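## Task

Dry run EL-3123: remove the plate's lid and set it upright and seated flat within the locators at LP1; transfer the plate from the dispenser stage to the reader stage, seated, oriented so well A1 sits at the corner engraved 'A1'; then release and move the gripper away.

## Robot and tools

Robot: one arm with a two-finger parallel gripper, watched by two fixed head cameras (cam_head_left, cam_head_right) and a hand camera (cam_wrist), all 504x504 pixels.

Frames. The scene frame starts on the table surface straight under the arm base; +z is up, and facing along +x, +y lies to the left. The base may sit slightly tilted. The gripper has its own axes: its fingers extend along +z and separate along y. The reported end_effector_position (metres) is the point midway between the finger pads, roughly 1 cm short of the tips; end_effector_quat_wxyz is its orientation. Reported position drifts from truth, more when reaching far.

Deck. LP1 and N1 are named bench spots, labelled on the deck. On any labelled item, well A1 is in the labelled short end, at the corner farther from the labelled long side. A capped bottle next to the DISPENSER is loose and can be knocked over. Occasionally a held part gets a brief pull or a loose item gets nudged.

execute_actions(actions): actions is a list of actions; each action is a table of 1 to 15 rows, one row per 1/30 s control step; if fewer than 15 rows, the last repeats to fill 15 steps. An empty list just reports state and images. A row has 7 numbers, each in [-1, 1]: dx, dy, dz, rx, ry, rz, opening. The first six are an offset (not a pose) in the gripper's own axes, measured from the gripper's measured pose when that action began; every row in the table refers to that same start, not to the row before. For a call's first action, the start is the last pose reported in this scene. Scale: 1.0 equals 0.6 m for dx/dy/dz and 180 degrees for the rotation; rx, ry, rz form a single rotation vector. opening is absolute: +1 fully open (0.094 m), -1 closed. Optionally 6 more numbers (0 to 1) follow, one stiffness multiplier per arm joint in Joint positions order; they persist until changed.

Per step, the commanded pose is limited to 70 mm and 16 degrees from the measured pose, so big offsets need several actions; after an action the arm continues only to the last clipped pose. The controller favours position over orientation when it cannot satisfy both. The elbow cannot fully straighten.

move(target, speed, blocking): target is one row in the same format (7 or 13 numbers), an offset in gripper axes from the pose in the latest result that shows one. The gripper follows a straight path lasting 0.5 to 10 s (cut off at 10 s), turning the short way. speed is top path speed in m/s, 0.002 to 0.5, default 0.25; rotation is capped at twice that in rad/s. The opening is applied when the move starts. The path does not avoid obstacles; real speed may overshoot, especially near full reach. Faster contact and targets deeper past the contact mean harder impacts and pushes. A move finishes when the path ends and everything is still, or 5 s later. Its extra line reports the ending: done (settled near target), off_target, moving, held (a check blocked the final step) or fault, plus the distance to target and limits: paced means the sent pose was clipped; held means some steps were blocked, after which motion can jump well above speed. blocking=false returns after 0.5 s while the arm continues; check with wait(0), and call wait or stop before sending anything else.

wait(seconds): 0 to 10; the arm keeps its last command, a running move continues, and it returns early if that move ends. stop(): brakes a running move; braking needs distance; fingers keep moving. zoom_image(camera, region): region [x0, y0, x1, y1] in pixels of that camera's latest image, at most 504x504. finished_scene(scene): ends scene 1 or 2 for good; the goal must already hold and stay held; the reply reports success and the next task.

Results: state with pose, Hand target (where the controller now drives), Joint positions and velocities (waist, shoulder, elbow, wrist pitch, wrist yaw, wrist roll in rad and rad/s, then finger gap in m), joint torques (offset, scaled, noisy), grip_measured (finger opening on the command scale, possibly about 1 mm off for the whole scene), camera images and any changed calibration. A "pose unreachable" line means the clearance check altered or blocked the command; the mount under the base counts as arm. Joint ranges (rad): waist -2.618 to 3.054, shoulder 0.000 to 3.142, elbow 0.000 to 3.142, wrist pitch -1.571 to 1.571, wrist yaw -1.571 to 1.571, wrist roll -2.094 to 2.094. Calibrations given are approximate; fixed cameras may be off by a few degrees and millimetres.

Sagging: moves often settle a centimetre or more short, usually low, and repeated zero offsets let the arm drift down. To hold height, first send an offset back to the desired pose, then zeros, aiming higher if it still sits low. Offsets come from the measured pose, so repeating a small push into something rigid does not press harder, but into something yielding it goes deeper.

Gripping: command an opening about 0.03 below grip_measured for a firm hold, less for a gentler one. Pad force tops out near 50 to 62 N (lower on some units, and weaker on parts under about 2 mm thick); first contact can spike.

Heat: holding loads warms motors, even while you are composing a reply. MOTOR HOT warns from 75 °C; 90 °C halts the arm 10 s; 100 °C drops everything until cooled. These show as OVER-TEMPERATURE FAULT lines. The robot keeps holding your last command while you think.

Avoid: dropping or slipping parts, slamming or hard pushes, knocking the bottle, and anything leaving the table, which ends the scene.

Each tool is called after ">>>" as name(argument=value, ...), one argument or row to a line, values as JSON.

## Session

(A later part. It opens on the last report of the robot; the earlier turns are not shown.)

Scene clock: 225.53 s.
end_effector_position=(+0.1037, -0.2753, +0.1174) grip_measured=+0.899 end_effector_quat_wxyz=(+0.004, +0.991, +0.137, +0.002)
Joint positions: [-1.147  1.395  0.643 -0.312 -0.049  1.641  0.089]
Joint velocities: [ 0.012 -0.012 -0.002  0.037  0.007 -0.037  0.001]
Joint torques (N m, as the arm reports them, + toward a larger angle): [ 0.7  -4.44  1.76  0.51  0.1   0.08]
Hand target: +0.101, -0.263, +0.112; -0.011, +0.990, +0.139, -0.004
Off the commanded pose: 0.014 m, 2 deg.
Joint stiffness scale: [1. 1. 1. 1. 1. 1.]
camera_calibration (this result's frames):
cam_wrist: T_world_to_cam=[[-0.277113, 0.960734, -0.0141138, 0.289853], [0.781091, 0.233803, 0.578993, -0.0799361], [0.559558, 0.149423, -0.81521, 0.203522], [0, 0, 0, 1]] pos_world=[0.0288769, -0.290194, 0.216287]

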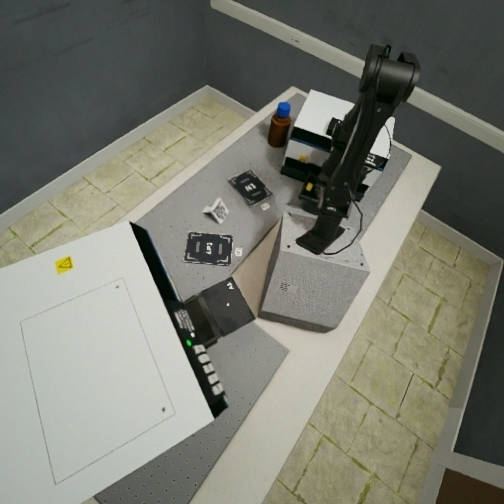

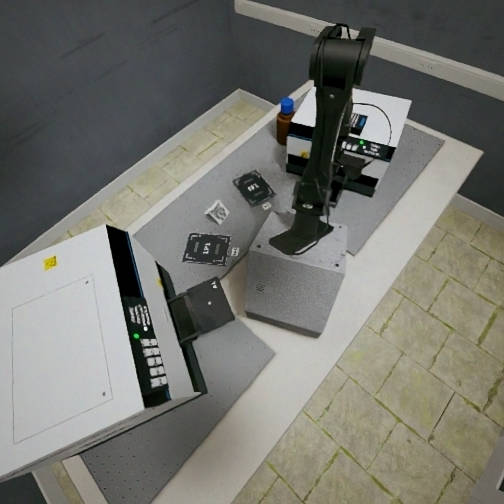

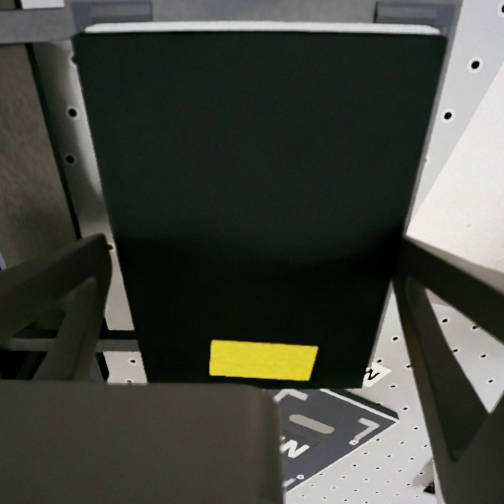

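>>> execute_actions(
  actions=[
    [[0.0005,-0.0211,0.0098,0.0109,-0.0026,-0.0013,0.9],[0.0005,-0.022,0.0098,0.0116,-0.0026,-0.0013,0.9],[0.0005,-0.0228,0.0098,0.0122,-0.0026,-0.0013,0.9],[0.0005,-0.0236,0.0098,0.0129,-0.0026,-0.0013,0.9],[0.0005,-0.0244,0.0098,0.0135,-0.0026,-0.0013,0.9],[0.0005,-0.0244,0.0098,0.0135,-0.0026,-0.0013,0.88],[0.0005,-0.0244,0.0098,0.0135,-0.0026,-0.0013,0.86],[0.0005,-0.0244,0.0098,0.0135,-0.0026,-0.0013,0.845],[0.0005,-0.0244,0.0098,0.0135,-0.0026,-0.0013,0.83],[0.0005,-0.0244,0.0098,0.0135,-0.0026,-0.0013,0.815],[0.0005,-0.0244,0.0098,0.0135,-0.0026,-0.0013,0.8],[0.0005,-0.0244,0.0098,0.0135,-0.0026,-0.0013,0.79],[0.0005,-0.0244,0.0098,0.0135,-0.0026,-0.0013,0.78],[0.0005,-0.0244,0.0098,0.0135,-0.0026,-0.0013,0.77],[0.0005,-0.0244,0.0098,0.0135,-0.0026,-0.0013,0.76]],
  ],
)

>>> wait(
  seconds=0.3,
)

Scene clock: 233.43 s.
end_effector_position=(+0.1028, -0.2728, +0.1168) grip_measured=+0.779 end_effector_quat_wxyz=(+0.001, +0.991, +0.137, +0.002)
Joint positions: [-1.147  1.395  0.638 -0.314 -0.049  1.641  0.084]
Joint velocities: [-0.002 -0.007  0.002  0.066 -0.007 -0.037 -0.005]
Joint torques (N m, as the arm reports them, + toward a larger angle): [ 0.66 -4.43  2.11  0.44  0.09  0.09]
Hand target: +0.100, -0.261, +0.112; -0.016, +0.990, +0.139, -0.004
Off the commanded pose: 0.013 m, 2 deg.
Joint stiffness scale: [1. 1. 1. 1. 1. 1.]
camera_calibration (this result's frames):
cam_wrist: T_world_to_cam=[[-0.276853, 0.960882, -0.00764944, 0.286522], [0.782429, 0.230044, 0.578692, -0.0805656], [0.557814, 0.154228, -0.81551, 0.204684], [0, 0, 0, 1]] pos_world=[0.0281859, -0.288348, 0.215736]

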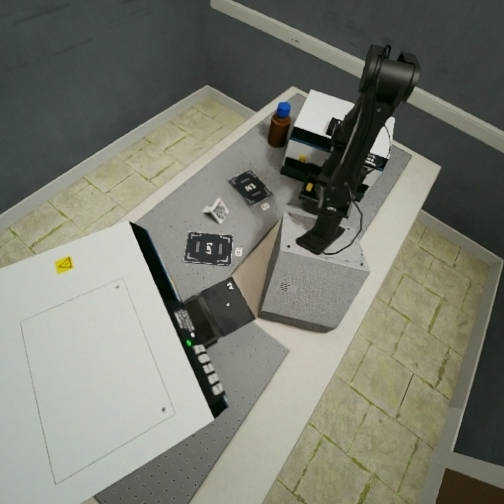

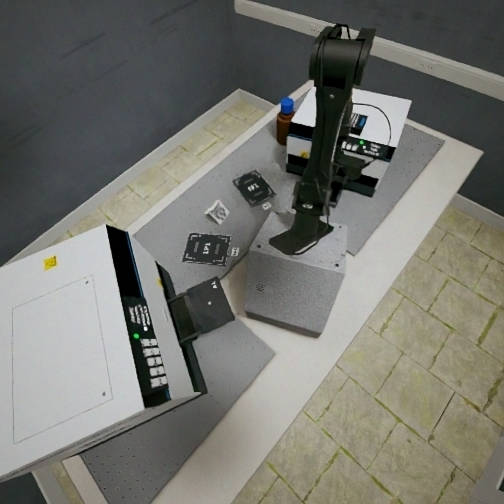

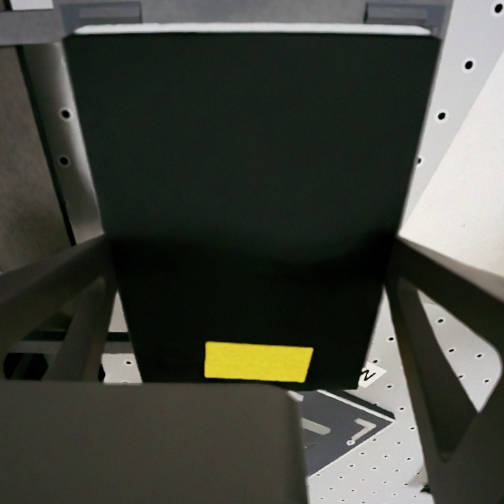

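Scene clock: 233.73 s.
end_effector_position=(+0.1028, -0.2728, +0.1168) grip_measured=+0.776 end_effector_quat_wxyz=(+0.001, +0.991, +0.137, +0.002)
Joint positions: [-1.147  1.395  0.638 -0.314 -0.049  1.641  0.083]
Joint velocities: [ 0.002  0.007 -0.017  0.007 -0.037  0.037  0.001]
Joint torques (N m, as the arm reports them, + toward a larger angle): [ 0.65 -4.47  2.09  0.42  0.08  0.08]
Hand target: +0.100, -0.261, +0.112; -0.016, +0.990, +0.139, -0.004
Off the commanded pose: 0.013 m, 2 deg.
Joint stiffness scale: [1. 1. 1. 1. 1. 1.]
wait: 0.30 s; at rest by 0.17 s
camera_calibration (this result's frames):
cam_wrist: T_world_to_cam=[[-0.276853, 0.960882, -0.00764944, 0.286522], [0.782429, 0.230044, 0.578692, -0.0805656], [0.557814, 0.154228, -0.81551, 0.204684], [0, 0, 0, 1]] pos_world=[0.0281859, -0.288348, 0.215736]

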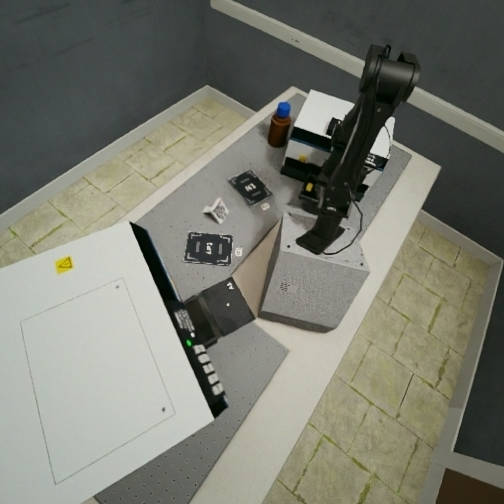

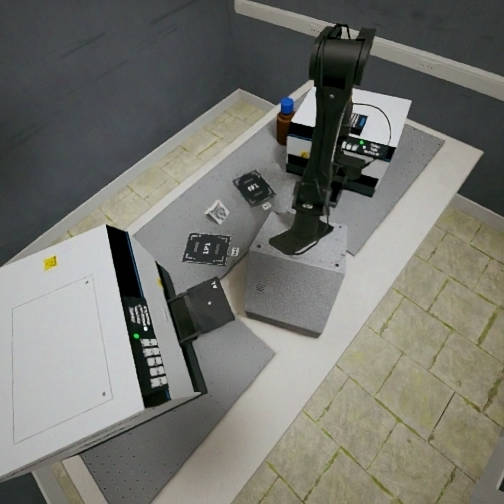

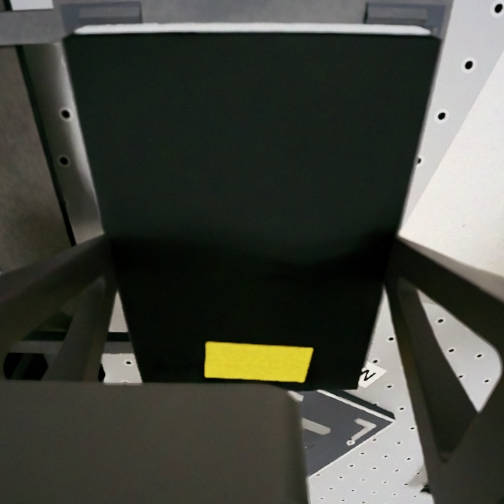

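>>> move(
  target=[0, 0, -0.05, 0, 0, 0, 0.74],
  speed=0.04,
)

Scene clock: 240.30 s.
end_effector_position=(+0.0998, -0.2605, +0.1369) grip_measured=+0.765 end_effector_quat_wxyz=(-0.015, +0.991, +0.136, -0.000)
Joint positions: [-1.147  1.302  0.638 -0.441 -0.051  1.641  0.083]
Joint velocities: [ 0.007 -0.002  0.012 -0.007 -0.051  0.051  0.   ]
Joint torques (N m, as the arm reports them, + toward a larger angle): [-0.43 -6.82  5.53  0.17  0.01 -0.03]
Hand target: +0.103, -0.273, +0.147; +0.002, +0.991, +0.137, +0.002
Off the commanded pose: 0.016 m, 2 deg.
Joint stiffness scale: [1. 1. 1. 1. 1. 1.]
move: off_target
camera_calibration (this result's frames):
cam_wrist: T_world_to_cam=[[-0.275289, 0.96102, 0.0256038, 0.269344], [0.787815, 0.21025, 0.578915, -0.0984829], [0.550966, 0.17954, -0.814986, 0.228081], [0, 0, 0, 1]] pos_world=[0.026069, -0.279089, 0.236]

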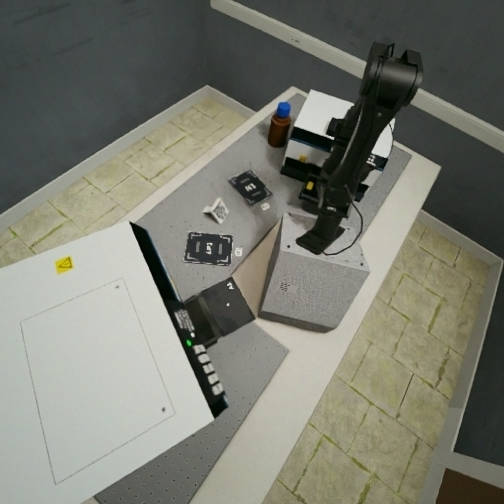

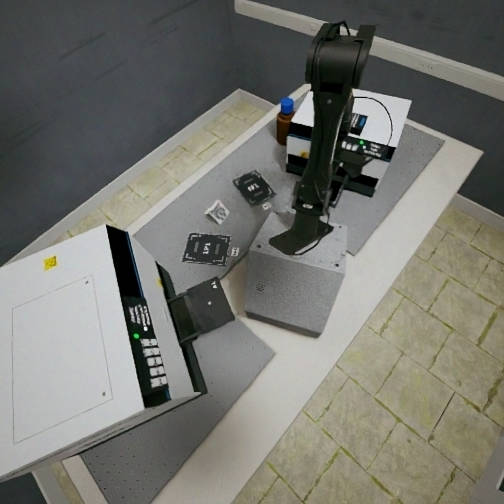

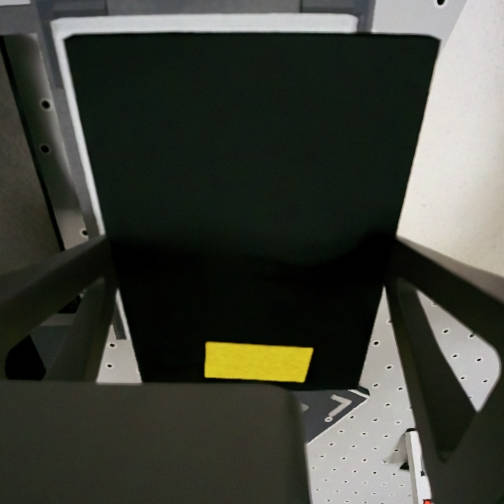

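>>> zoom_image(
  camera="cam_head_left",
  region=[170, 190, 260, 280],
)

>>> zoom_image(
  camera="cam_head_right",
  region=[170, 190, 260, 280],
)

Region (170, 190, 260, 280) of cam_head_left's 504x504 image, scaled by 5.600, with more detail than that image has.

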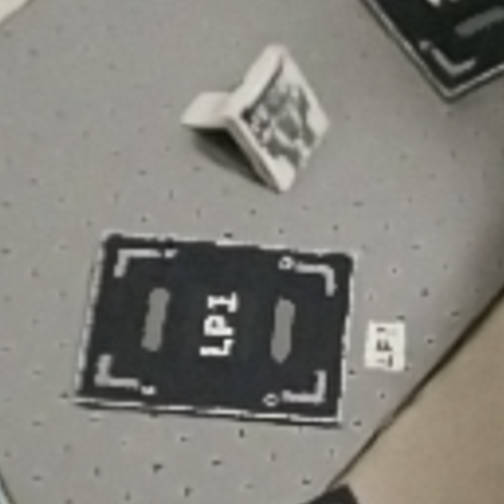

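Region (170, 190, 260, 280) of cam_head_right's 504x504 image, scaled by 5.600, with more detail than that image has.

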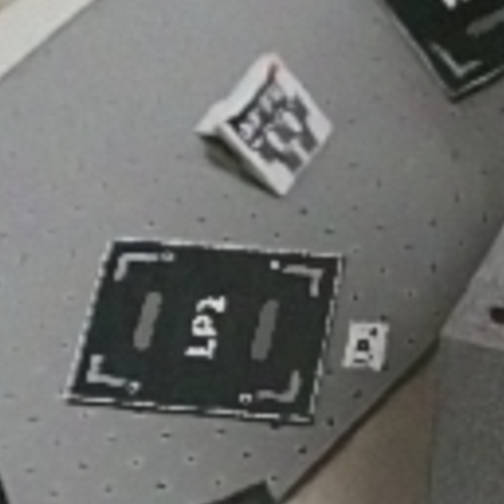

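>>> move(
  target=[0.3457, -0.1838, -0.0817, -0.0058, -0.0092, -0.5556, 0.74],
  speed=0.35,
)

Scene clock: 272.83 s.
end_effector_position=(+0.2666, -0.0985, +0.1852) grip_measured=+0.765 end_effector_quat_wxyz=(-0.008, +0.542, +0.840, +0.006)
Joint positions: [-0.014  1.434  0.782 -0.66   0.407  0.989  0.083]
Joint velocities: [ 0.017 -0.012 -0.017 -0.081  0.007 -0.095 -0.002]
Joint torques (N m, as the arm reports them, + toward a larger angle): [ 3.04 -3.63  5.9   0.25  0.12 -0.03]
Hand target: +0.273, -0.098, +0.189; -0.005, +0.533, +0.846, +0.004
Off the commanded pose: 0.006 m, 2 deg.
Joint stiffness scale: [1. 1. 1. 1. 1. 1.]
move: done
camera_calibration (this result's frames):
cam_wrist: T_world_to_cam=[[-0.909275, -0.416152, -0.00600156, 0.197537], [-0.338492, 0.731046, 0.592448, 0.0571895], [-0.242161, 0.54073, -0.805586, 0.391772], [0, 0, 0, 1]] pos_world=[0.293846, -0.171445, 0.28291]

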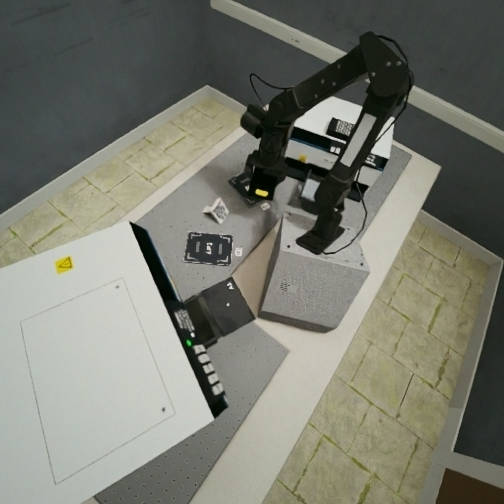

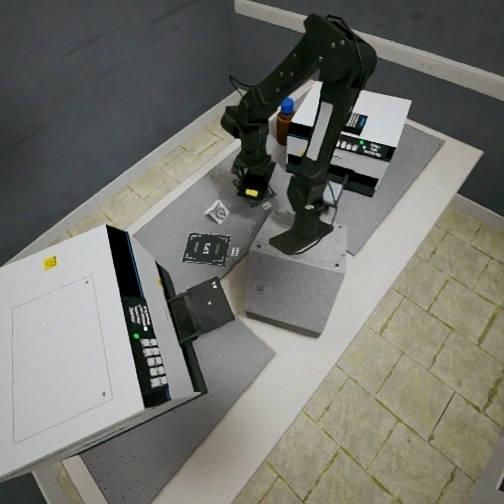

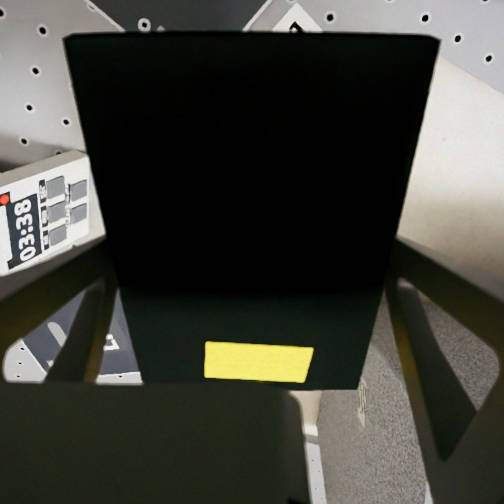

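>>> move(
  target=[0.3598, 0.2152, 0.1828, 0.0059, -0.0042, -0.5578, 0.74],
  speed=0.35,
)

Scene clock: 284.27 s.
end_effector_position=(+0.2862, +0.1448, +0.0744) grip_measured=+0.766 end_effector_quat_wxyz=(-0.018, -0.292, +0.956, +0.002)
Joint positions: [ 0.573  2.375  1.069 -0.333  0.487 -0.083  0.083]
Joint velocities: [-0.007 -0.017 -0.017 -0.037 -0.007 -0.066  0.   ]
Joint torques (N m, as the arm reports them, + toward a larger angle): [ 5.57 -6.64  4.3   0.47  0.05 -0.08]
Hand target: +0.294, +0.154, +0.077; -0.003, -0.298, +0.955, +0.002
Off the commanded pose: 0.013 m, 2 deg.
Joint stiffness scale: [1. 1. 1. 1. 1. 1.]
move: off_target
camera_calibration (this result's frames):
cam_wrist: T_world_to_cam=[[0.561804, -0.827061, -0.0185999, -0.0446254], [-0.653675, -0.457583, 0.602766, 0.213173], [-0.507035, -0.326478, -0.797702, 0.376422], [0, 0, 0, 1]] pos_world=[0.355276, 0.18353, 0.170949]

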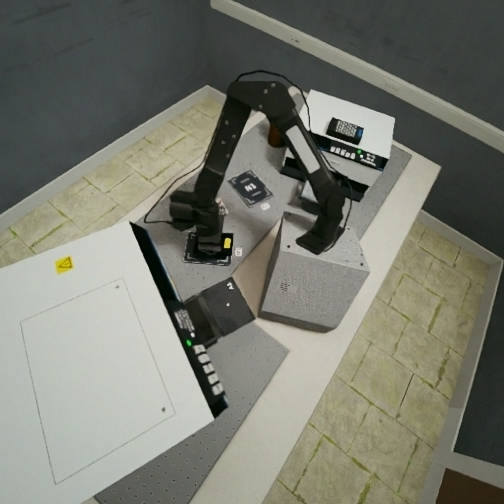

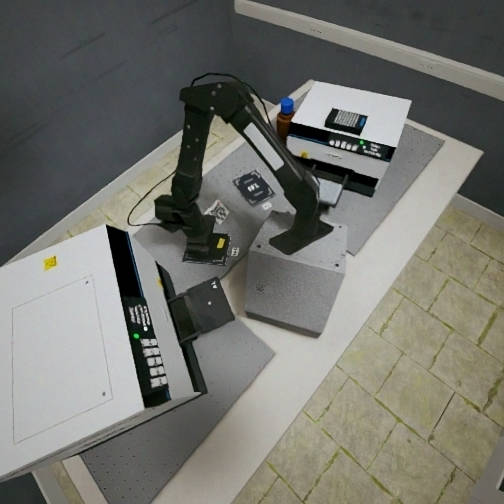

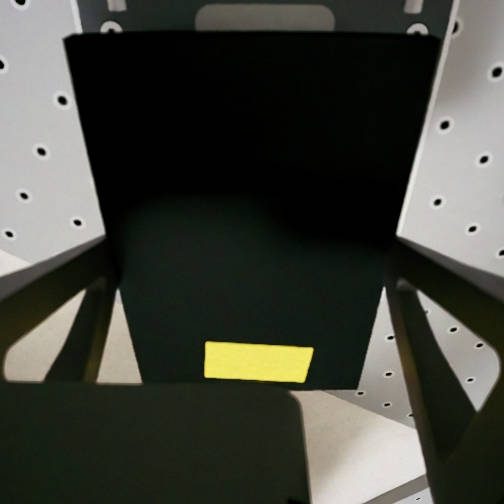

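>>> move(
  target=[-0.0577, -0.0127, 0.0437, 0.0064, -0.0194, -0.005, 0.74],
  speed=0.08,
)

Scene clock: 324.30 s.
end_effector_position=(+0.3086, +0.1523, +0.0478) grip_measured=+0.766 end_effector_quat_wxyz=(+0.002, -0.301, +0.954, +0.002)
Joint positions: [ 0.53   2.472  1.141 -0.239  0.496 -0.173  0.083]
Joint velocities: [-0.002 -0.007 -0.002  0.007 -0.022 -0.051 -0.   ]
Joint torques (N m, as the arm reports them, + toward a larger angle): [ 4.56 -6.9   4.02  0.61  0.03 -0.02]
Hand target: +0.318, +0.157, +0.047; +0.015, -0.299, +0.954, +0.001
Off the commanded pose: 0.011 m, 1 deg.
Joint stiffness scale: [1. 1. 1. 1. 1. 1.]
move: off_target
camera_calibration (this result's frames):
cam_wrist: T_world_to_cam=[[0.578906, -0.815369, -0.00639989, -0.0591097], [-0.666802, -0.477913, 0.571816, 0.255873], [-0.4693, -0.32676, -0.820357, 0.358563], [0, 0, 0, 1]] pos_world=[0.373109, 0.191253, 0.147459]

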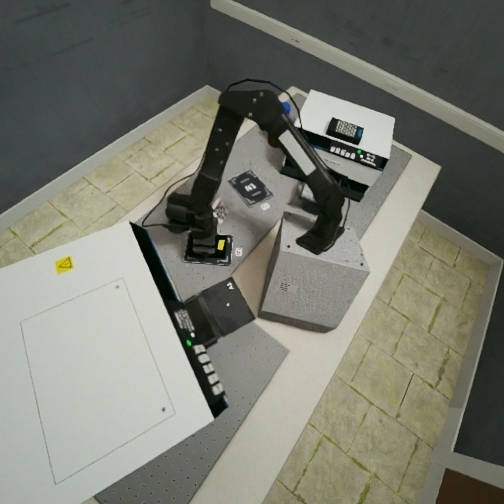

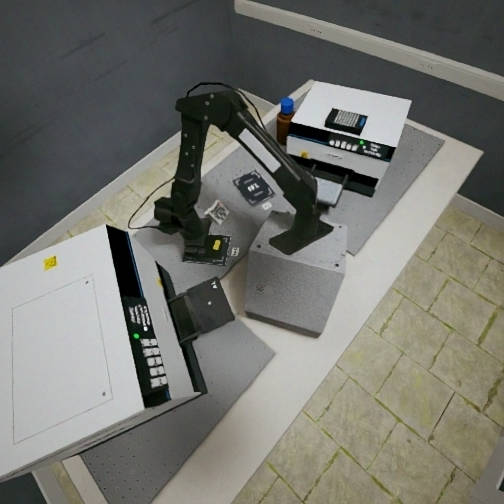

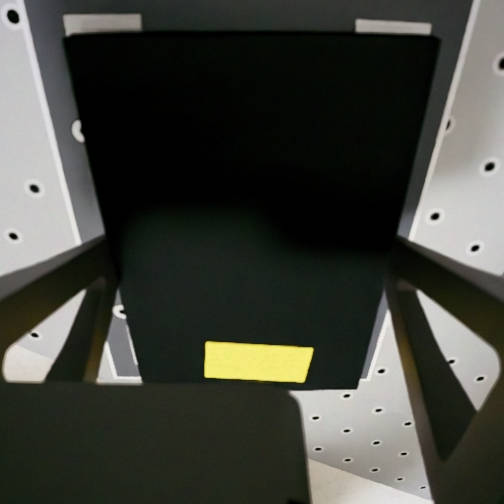

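>>> zoom_image(
  camera="cam_wrist",
  region=[0, 0, 504, 160],
)

>>> zoom_image(
  camera="cam_wrist",
  region=[90, 280, 410, 400],
)

Region (0, 0, 504, 160) of cam_wrist's 504x504 image, scaled by 1.000; it fills the top 160 rows of this view, and the rest is white.

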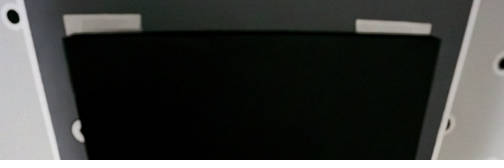

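Region (90, 280, 410, 400) of cam_wrist's 504x504 image, scaled by 1.575, with more detail than that image has; it fills the top 189 rows of this view, and the rest is white.

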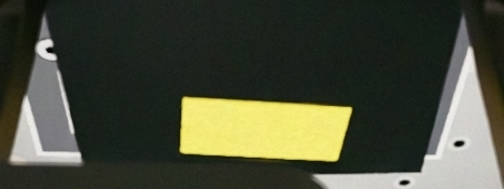

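>>> execute_actions(
  actions=[
    [[-0.0178,-0.0014,0.0024,0.0031,-0.0075,0.0019,0.74],[-0.0173,-0.0011,0.0035,0.0031,-0.0073,0.0025,0.74],[-0.0168,-0.0008,0.0047,0.0031,-0.007,0.003,0.74],[-0.0164,-0.0004,0.0058,0.0031,-0.0068,0.0035,0.74],[-0.0159,-0.0001,0.0069,0.0031,-0.0066,0.0041,0.74],[-0.0154,0.0003,0.008,0.0031,-0.0064,0.0046,0.74],[-0.0149,0.0006,0.0091,0.0031,-0.0062,0.0051,0.74],[-0.0144,0.0009,0.0102,0.0031,-0.006,0.0057,0.74],[-0.0139,0.0013,0.0114,0.0031,-0.0057,0.0062,0.74],[-0.0135,0.0016,0.0125,0.0031,-0.0055,0.0067,0.74],[-0.013,0.002,0.0136,0.0031,-0.0053,0.0073,0.74],[-0.0125,0.0023,0.0147,0.0031,-0.0051,0.0078,0.74]],
  ],
)

>>> wait(
  seconds=0.4,
)

Scene clock: 369.27 s.
end_effector_position=(+0.3038, +0.1542, +0.0404) grip_measured=+0.766 end_effector_quat_wxyz=(-0.001, -0.301, +0.954, +0.000)
Joint positions: [ 0.53   2.499  1.141 -0.221  0.498 -0.169  0.083]
Joint velocities: [ 0.007  0.007 -0.007 -0.066 -0.066  0.066 -0.001]
Joint torques (N m, as the arm reports them, + toward a larger angle): [ 4.37 -7.24  3.92  0.67  0.08  0.12]
Hand target: +0.314, +0.157, +0.039; +0.011, -0.290, +0.957, -0.001
Off the commanded pose: 0.011 m, 2 deg.
Joint stiffness scale: [1. 1. 1. 1. 1. 1.]
camera_calibration (this result's frames):
cam_wrist: T_world_to_cam=[[0.578719, -0.815506, -0.00581909, -0.0548146], [-0.663522, -0.474989, 0.578035, 0.256129], [-0.474155, -0.330659, -0.815991, 0.352691], [0, 0, 0, 1]] pos_world=[0.368899, 0.193577, 0.139422]

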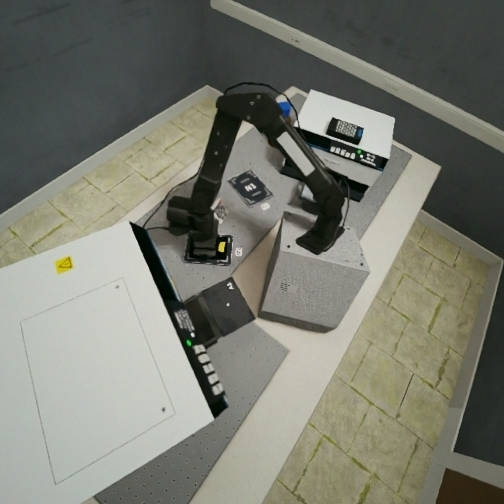

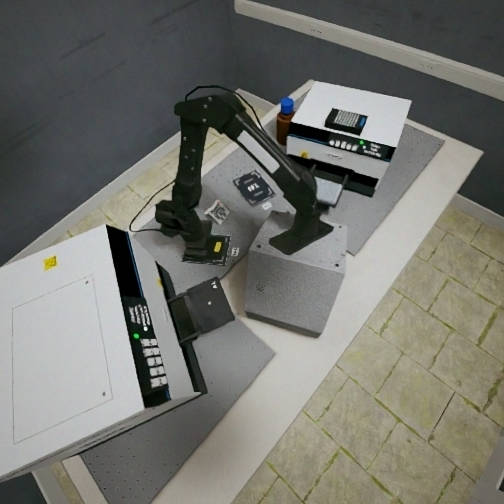

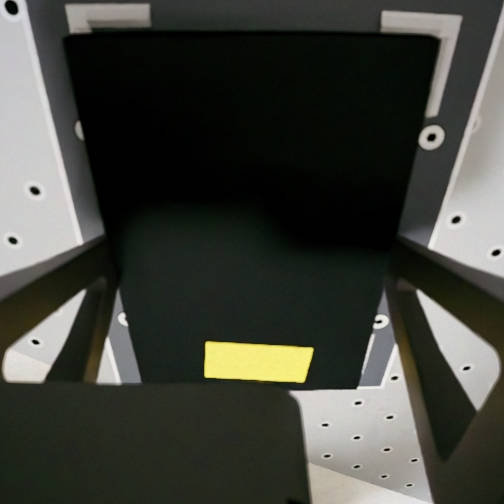

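Scene clock: 369.67 s.
end_effector_position=(+0.3047, +0.1545, +0.0404) grip_measured=+0.766 end_effector_quat_wxyz=(+0.001, -0.299, +0.954, +0.000)
Joint positions: [ 0.53   2.499  1.141 -0.217  0.498 -0.167  0.083]
Joint velocities: [-0.017 -0.002 -0.022 -0.022 -0.066  0.081 -0.002]
Joint torques (N m, as the arm reports them, + toward a larger angle): [ 4.43 -7.14  3.9   0.59  0.05  0.08]
Hand target: +0.314, +0.157, +0.039; +0.011, -0.290, +0.957, -0.001
Off the commanded pose: 0.010 m, 2 deg.
Joint stiffness scale: [1. 1. 1. 1. 1. 1.]
wait: 0.40 s; at rest by 0.17 s
camera_calibration (this result's frames):
cam_wrist: T_world_to_cam=[[0.57523, -0.817978, -0.00480452, -0.0536435], [-0.667572, -0.472838, 0.575127, 0.257903], [-0.472713, -0.327623, -0.81805, 0.3524], [0, 0, 0, 1]] pos_world=[0.369611, 0.193522, 0.139696]

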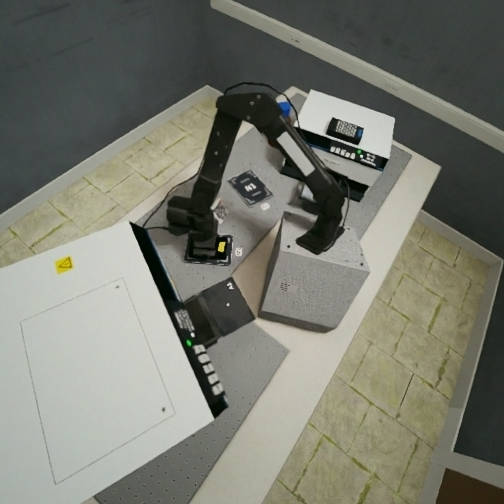

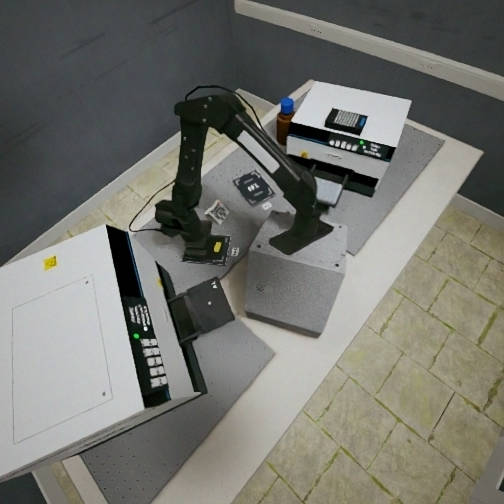

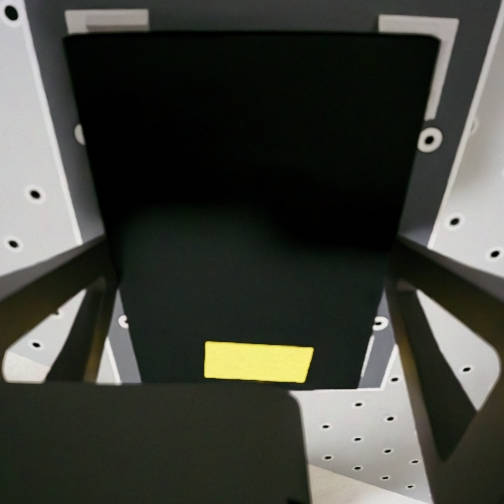

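>>> execute_actions(
  actions=[
    [[-0.0157,-0.0043,0.0023,0.0025,-0.0059,0.0072,0.74],[-0.0157,-0.0043,0.0023,0.0025,-0.0059,0.0083,0.74],[-0.0157,-0.0043,0.0023,0.0025,-0.0059,0.0095,0.74],[-0.0157,-0.0043,0.0023,0.0025,-0.0059,0.0106,0.74],[-0.0157,-0.0043,0.0023,0.0025,-0.0059,0.0117,0.74],[-0.0154,-0.0043,0.0029,0.0025,-0.0057,0.0117,0.74],[-0.015,-0.0043,0.0035,0.0025,-0.0055,0.0117,0.74],[-0.0146,-0.0043,0.0041,0.0025,-0.0053,0.0117,0.74],[-0.0142,-0.0043,0.0047,0.0025,-0.0051,0.0117,0.74],[-0.0138,-0.0043,0.0053,0.0025,-0.0049,0.0117,0.74],[-0.0134,-0.0043,0.0059,0.0025,-0.0047,0.0117,0.74],[-0.013,-0.0043,0.0065,0.0025,-0.0045,0.0117,0.74],[-0.0127,-0.0043,0.0071,0.0025,-0.0043,0.0117,0.74]],
  ],
)

>>> wait(
  seconds=0.4,
)

Scene clock: 398.53 s.
end_effector_position=(+0.3054, +0.1530, +0.0395) grip_measured=+0.766 end_effector_quat_wxyz=(+0.000, -0.289, +0.957, +0.000)
Joint positions: [ 0.524  2.499  1.141 -0.215  0.498 -0.152  0.083]
Joint velocities: [-0.042 -0.012  0.002  0.095  0.051  0.037  0.   ]
Joint torques (N m, as the arm reports them, + toward a larger angle): [ 4.71 -6.58  3.96  0.58  0.06  0.03]
Hand target: +0.312, +0.156, +0.036; +0.008, -0.281, +0.960, -0.001
Off the commanded pose: 0.009 m, 1 deg.
Joint stiffness scale: [1. 1. 1. 1. 1. 1.]
camera_calibration (this result's frames):
cam_wrist: T_world_to_cam=[[0.558355, -0.82959, -0.00460442, -0.0483629], [-0.676738, -0.458674, 0.575886, 0.258751], [-0.479861, -0.318433, -0.817517, 0.352273], [0, 0, 0, 1]] pos_world=[0.371152, 0.190736, 0.138755]

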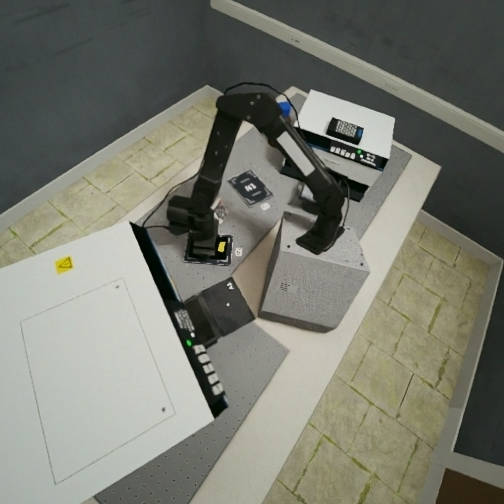

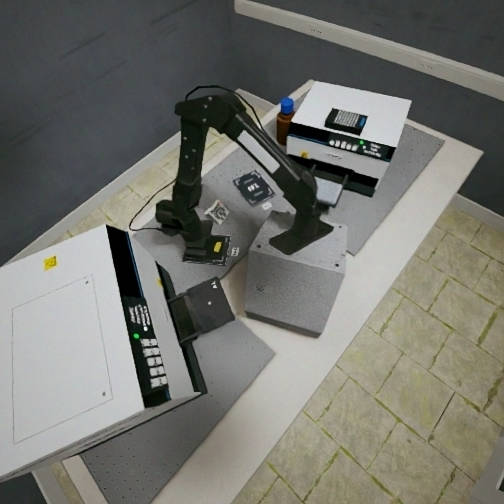

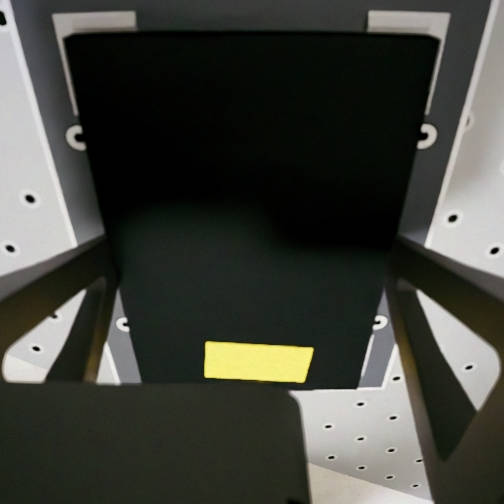

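Scene clock: 398.93 s.
end_effector_position=(+0.3056, +0.1524, +0.0392) grip_measured=+0.766 end_effector_quat_wxyz=(+0.000, -0.288, +0.958, -0.000)
Joint positions: [ 0.522  2.499  1.141 -0.215  0.499 -0.152  0.083]
Joint velocities: [-0.007 -0.007 -0.012  0.037 -0.066  0.007 -0.   ]
Joint torques (N m, as the arm reports them, + toward a larger angle): [ 4.6  -6.46  3.99  0.62  0.08  0.09]
Hand target: +0.312, +0.157, +0.036; +0.008, -0.282, +0.959, -0.001
Off the commanded pose: 0.009 m, 1 deg.
Joint stiffness scale: [1. 1. 1. 1. 1. 1.]
wait: 0.40 s; at rest by 0.17 s
camera_calibration (this result's frames):
cam_wrist: T_world_to_cam=[[0.556344, -0.830941, -0.00426979, -0.0481898], [-0.677811, -0.456778, 0.57613, 0.258886], [-0.480681, -0.317632, -0.817347, 0.352092], [0, 0, 0, 1]] pos_world=[0.37153, 0.190046, 0.138423]

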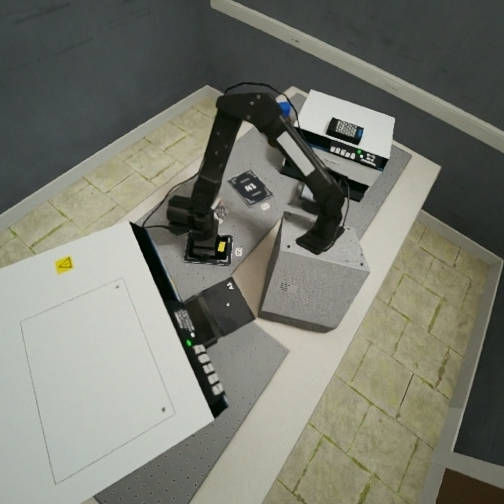

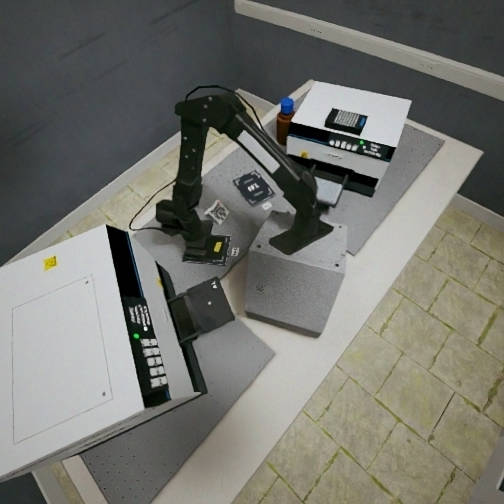

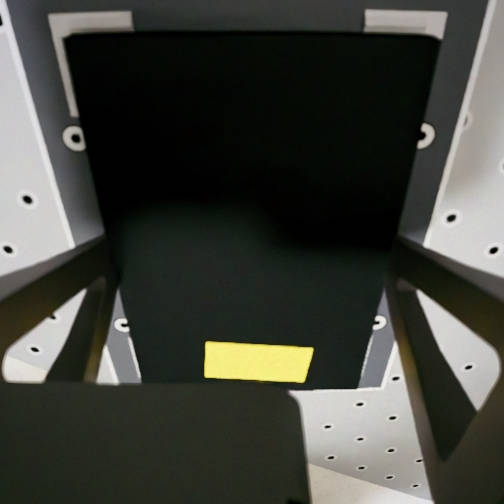

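>>> execute_actions(
  actions=[
    [[-0.0134,-0.0003,0.0057,0.002,-0.0047,0.003,0.74],[-0.0133,-0.0003,0.0063,0.002,-0.0047,0.0025,0.74],[-0.0132,-0.0003,0.0069,0.002,-0.0047,0.002,0.74],[-0.0131,-0.0003,0.0075,0.002,-0.0047,0.002,0.74],[-0.013,-0.0003,0.0081,0.002,-0.0047,0.002,0.74],[-0.0128,-0.0003,0.0087,0.002,-0.0047,0.002,0.74],[-0.0127,-0.0003,0.0093,0.002,-0.0047,0.002,0.74],[-0.0126,-0.0003,0.0099,0.002,-0.0047,0.002,0.74],[-0.0125,-0.0003,0.0105,0.002,-0.0047,0.002,0.74],[-0.0123,-0.0003,0.0111,0.002,-0.0047,0.002,0.74],[-0.0122,-0.0003,0.0118,0.002,-0.0047,0.002,0.74]],
  ],
)

>>> wait(
  seconds=0.4,
)

Scene clock: 409.87 s.
end_effector_position=(+0.3040, +0.1522, +0.0348) grip_measured=+0.766 end_effector_quat_wxyz=(-0.001, -0.288, +0.958, -0.002)
Joint positions: [ 0.518  2.512  1.141 -0.203  0.502 -0.154  0.083]
Joint velocities: [-0.046  0.002 -0.007  0.022 -0.007 -0.037 -0.   ]
Joint torques (N m, as the arm reports them, + toward a larger angle): [ 4.68 -6.68  3.87  0.61  0.04  0.03]
Hand target: +0.312, +0.156, +0.032; +0.008, -0.285, +0.958, -0.001
Off the commanded pose: 0.009 m, 1 deg.
Joint stiffness scale: [1. 1. 1. 1. 1. 1.]
camera_calibration (this result's frames):
cam_wrist: T_world_to_cam=[[0.556383, -0.830923, -0.00214211, -0.0476137], [-0.676767, -0.454653, 0.579031, 0.259432], [-0.482104, -0.320713, -0.815303, 0.348459], [0, 0, 0, 1]] pos_world=[0.37006, 0.190144, 0.133778]

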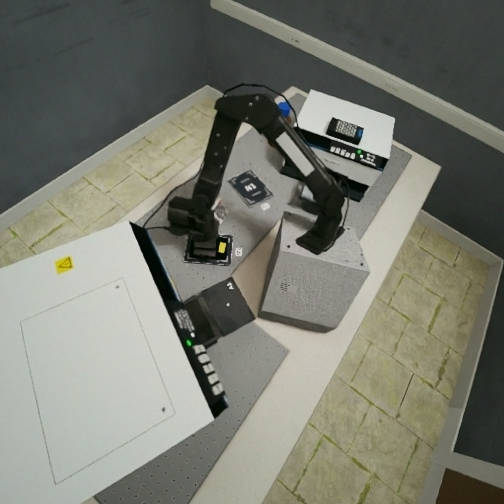

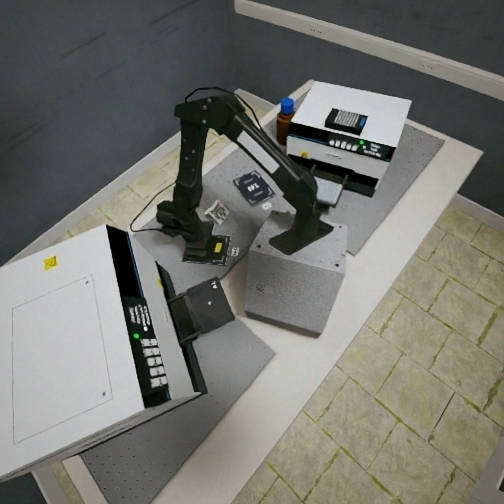

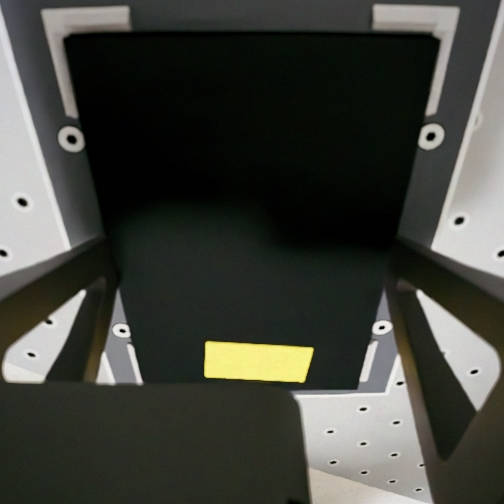

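Scene clock: 410.27 s.
end_effector_position=(+0.3042, +0.1516, +0.0345) grip_measured=+0.766 end_effector_quat_wxyz=(-0.001, -0.288, +0.958, -0.002)
Joint positions: [ 0.517  2.512  1.141 -0.202  0.502 -0.156  0.083]
Joint velocities: [ 0.012 -0.012 -0.022 -0.051 -0.022 -0.081 -0.   ]
Joint torques (N m, as the arm reports them, + toward a larger angle): [ 4.47 -6.74  3.92  0.62  0.01 -0.02]
Hand target: +0.312, +0.156, +0.032; +0.008, -0.285, +0.958, -0.001
Off the commanded pose: 0.009 m, 1 deg.
Joint stiffness scale: [1. 1. 1. 1. 1. 1.]
wait: 0.40 s; at rest by 0.17 s
camera_calibration (this result's frames):
cam_wrist: T_world_to_cam=[[0.555955, -0.831209, -0.00218529, -0.0480028], [-0.67687, -0.454248, 0.579229, 0.259508], [-0.482453, -0.320546, -0.815162, 0.348236], [0, 0, 0, 1]] pos_world=[0.370348, 0.189606, 0.133449]

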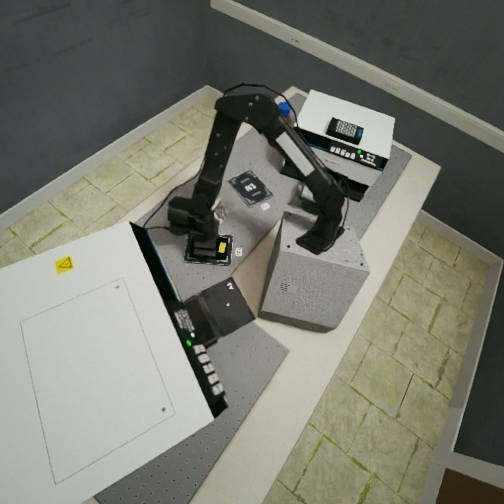

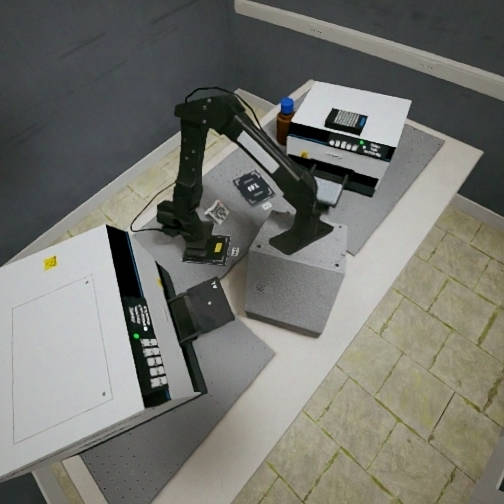

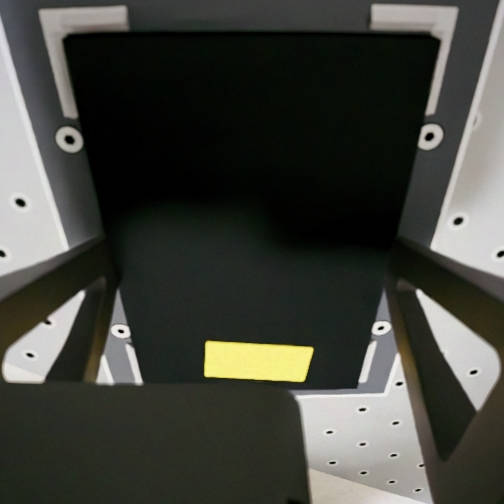

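>>> execute_actions(
  actions=[
    [[-0.0148,-0.0003,0.0046,0.001,-0.0057,0.0015,0.74],[-0.0148,-0.0002,0.0052,0.001,-0.0057,0.001,0.74],[-0.0147,0,0.0058,0.001,-0.0057,0.0005,0.74],[-0.0146,0.0001,0.0064,0.001,-0.0057,0,0.74],[-0.0146,0.0002,0.007,0.001,-0.0057,0,0.74],[-0.0145,0.0004,0.0076,0.001,-0.0057,0,0.74],[-0.0144,0.0005,0.0082,0.001,-0.0057,0,0.74],[-0.0144,0.0006,0.0088,0.001,-0.0057,0,0.74],[-0.0143,0.0008,0.0094,0.001,-0.0057,0,0.74],[-0.0143,0.0009,0.01,0.001,-0.0057,0,0.74],[-0.0142,0.001,0.0107,0.001,-0.0057,0,0.74]],
  ],
)

>>> wait(
  seconds=0.4,
)

Scene clock: 419.20 s.
end_effector_position=(+0.3044, +0.1519, +0.0338) grip_measured=+0.766 end_effector_quat_wxyz=(-0.001, -0.291, +0.957, -0.002)
Joint positions: [ 0.517  2.514  1.141 -0.198  0.503 -0.162  0.083]
Joint velocities: [-0.007 -0.002 -0.002  0.022 -0.022 -0.037 -0.001]
Joint torques (N m, as the arm reports them, + toward a larger angle): [ 4.21 -6.03  3.98  0.72  0.06 -0.08]
Hand target: +0.311, +0.156, +0.028; +0.008, -0.288, +0.958, -0.001
Off the commanded pose: 0.010 m, 1 deg.
Joint stiffness scale: [1. 1. 1. 1. 1. 1.]
camera_calibration (this result's frames):
cam_wrist: T_world_to_cam=[[0.560584, -0.828097, -0.000800165, -0.0498302], [-0.675468, -0.45782, 0.578052, 0.26027], [-0.479049, -0.323506, -0.816, 0.347317], [0, 0, 0, 1]] pos_world=[0.37012, 0.190251, 0.132921]

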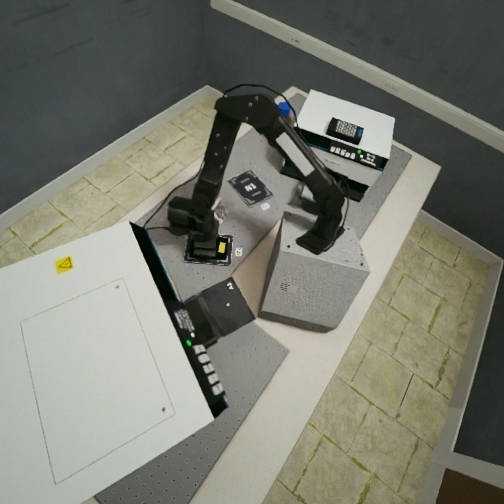

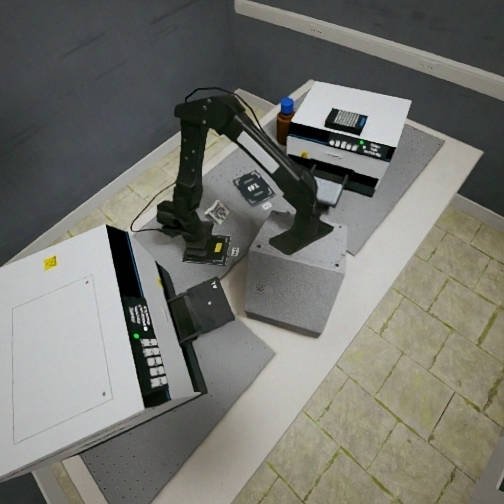

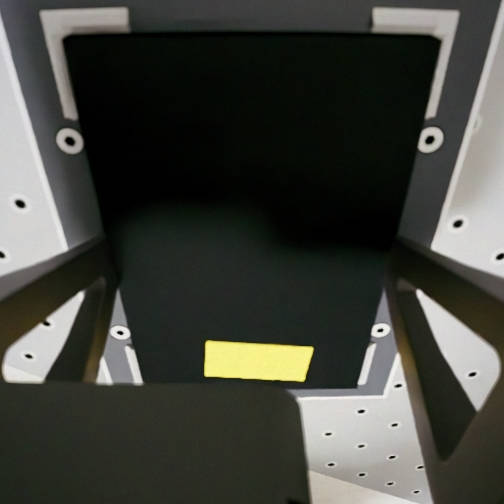

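Scene clock: 419.60 s.
end_effector_position=(+0.3044, +0.1519, +0.0338) grip_measured=+0.766 end_effector_quat_wxyz=(-0.001, -0.291, +0.957, -0.002)
Joint positions: [ 0.517  2.514  1.141 -0.198  0.503 -0.162  0.083]
Joint velocities: [-0.002 -0.002 -0.007 -0.007  0.007  0.051  0.001]
Joint torques (N m, as the arm reports them, + toward a larger angle): [ 4.27 -6.08  3.89  0.72  0.03 -0.07]
Hand target: +0.311, +0.156, +0.028; +0.008, -0.288, +0.958, -0.001
Off the commanded pose: 0.010 m, 1 deg.
Joint stiffness scale: [1. 1. 1. 1. 1. 1.]
wait: 0.40 s; at rest by 0.17 s
camera_calibration (this result's frames):
cam_wrist: T_world_to_cam=[[0.560584, -0.828097, -0.000800165, -0.0498302], [-0.675468, -0.45782, 0.578052, 0.26027], [-0.479049, -0.323506, -0.816, 0.347317], [0, 0, 0, 1]] pos_world=[0.37012, 0.190251, 0.132921]

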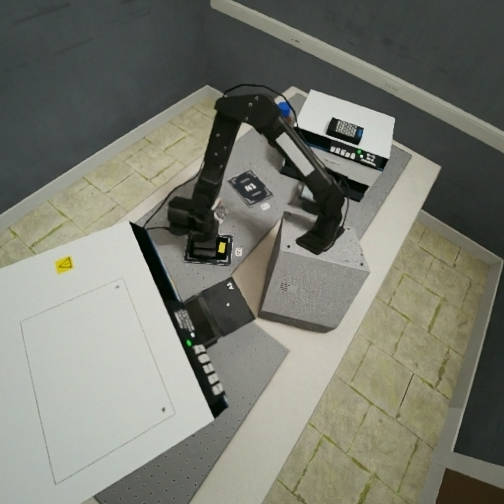

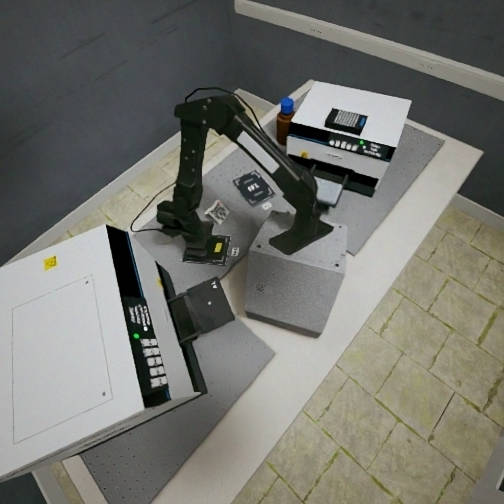

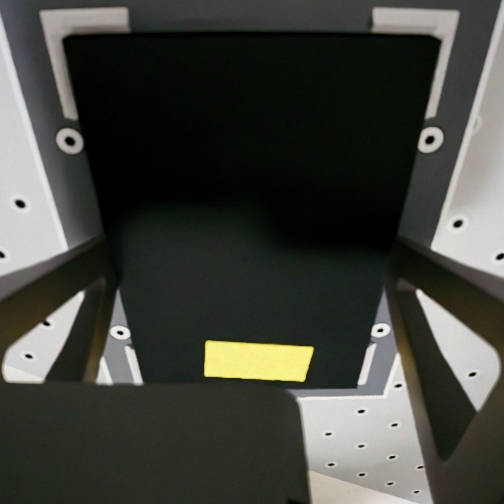

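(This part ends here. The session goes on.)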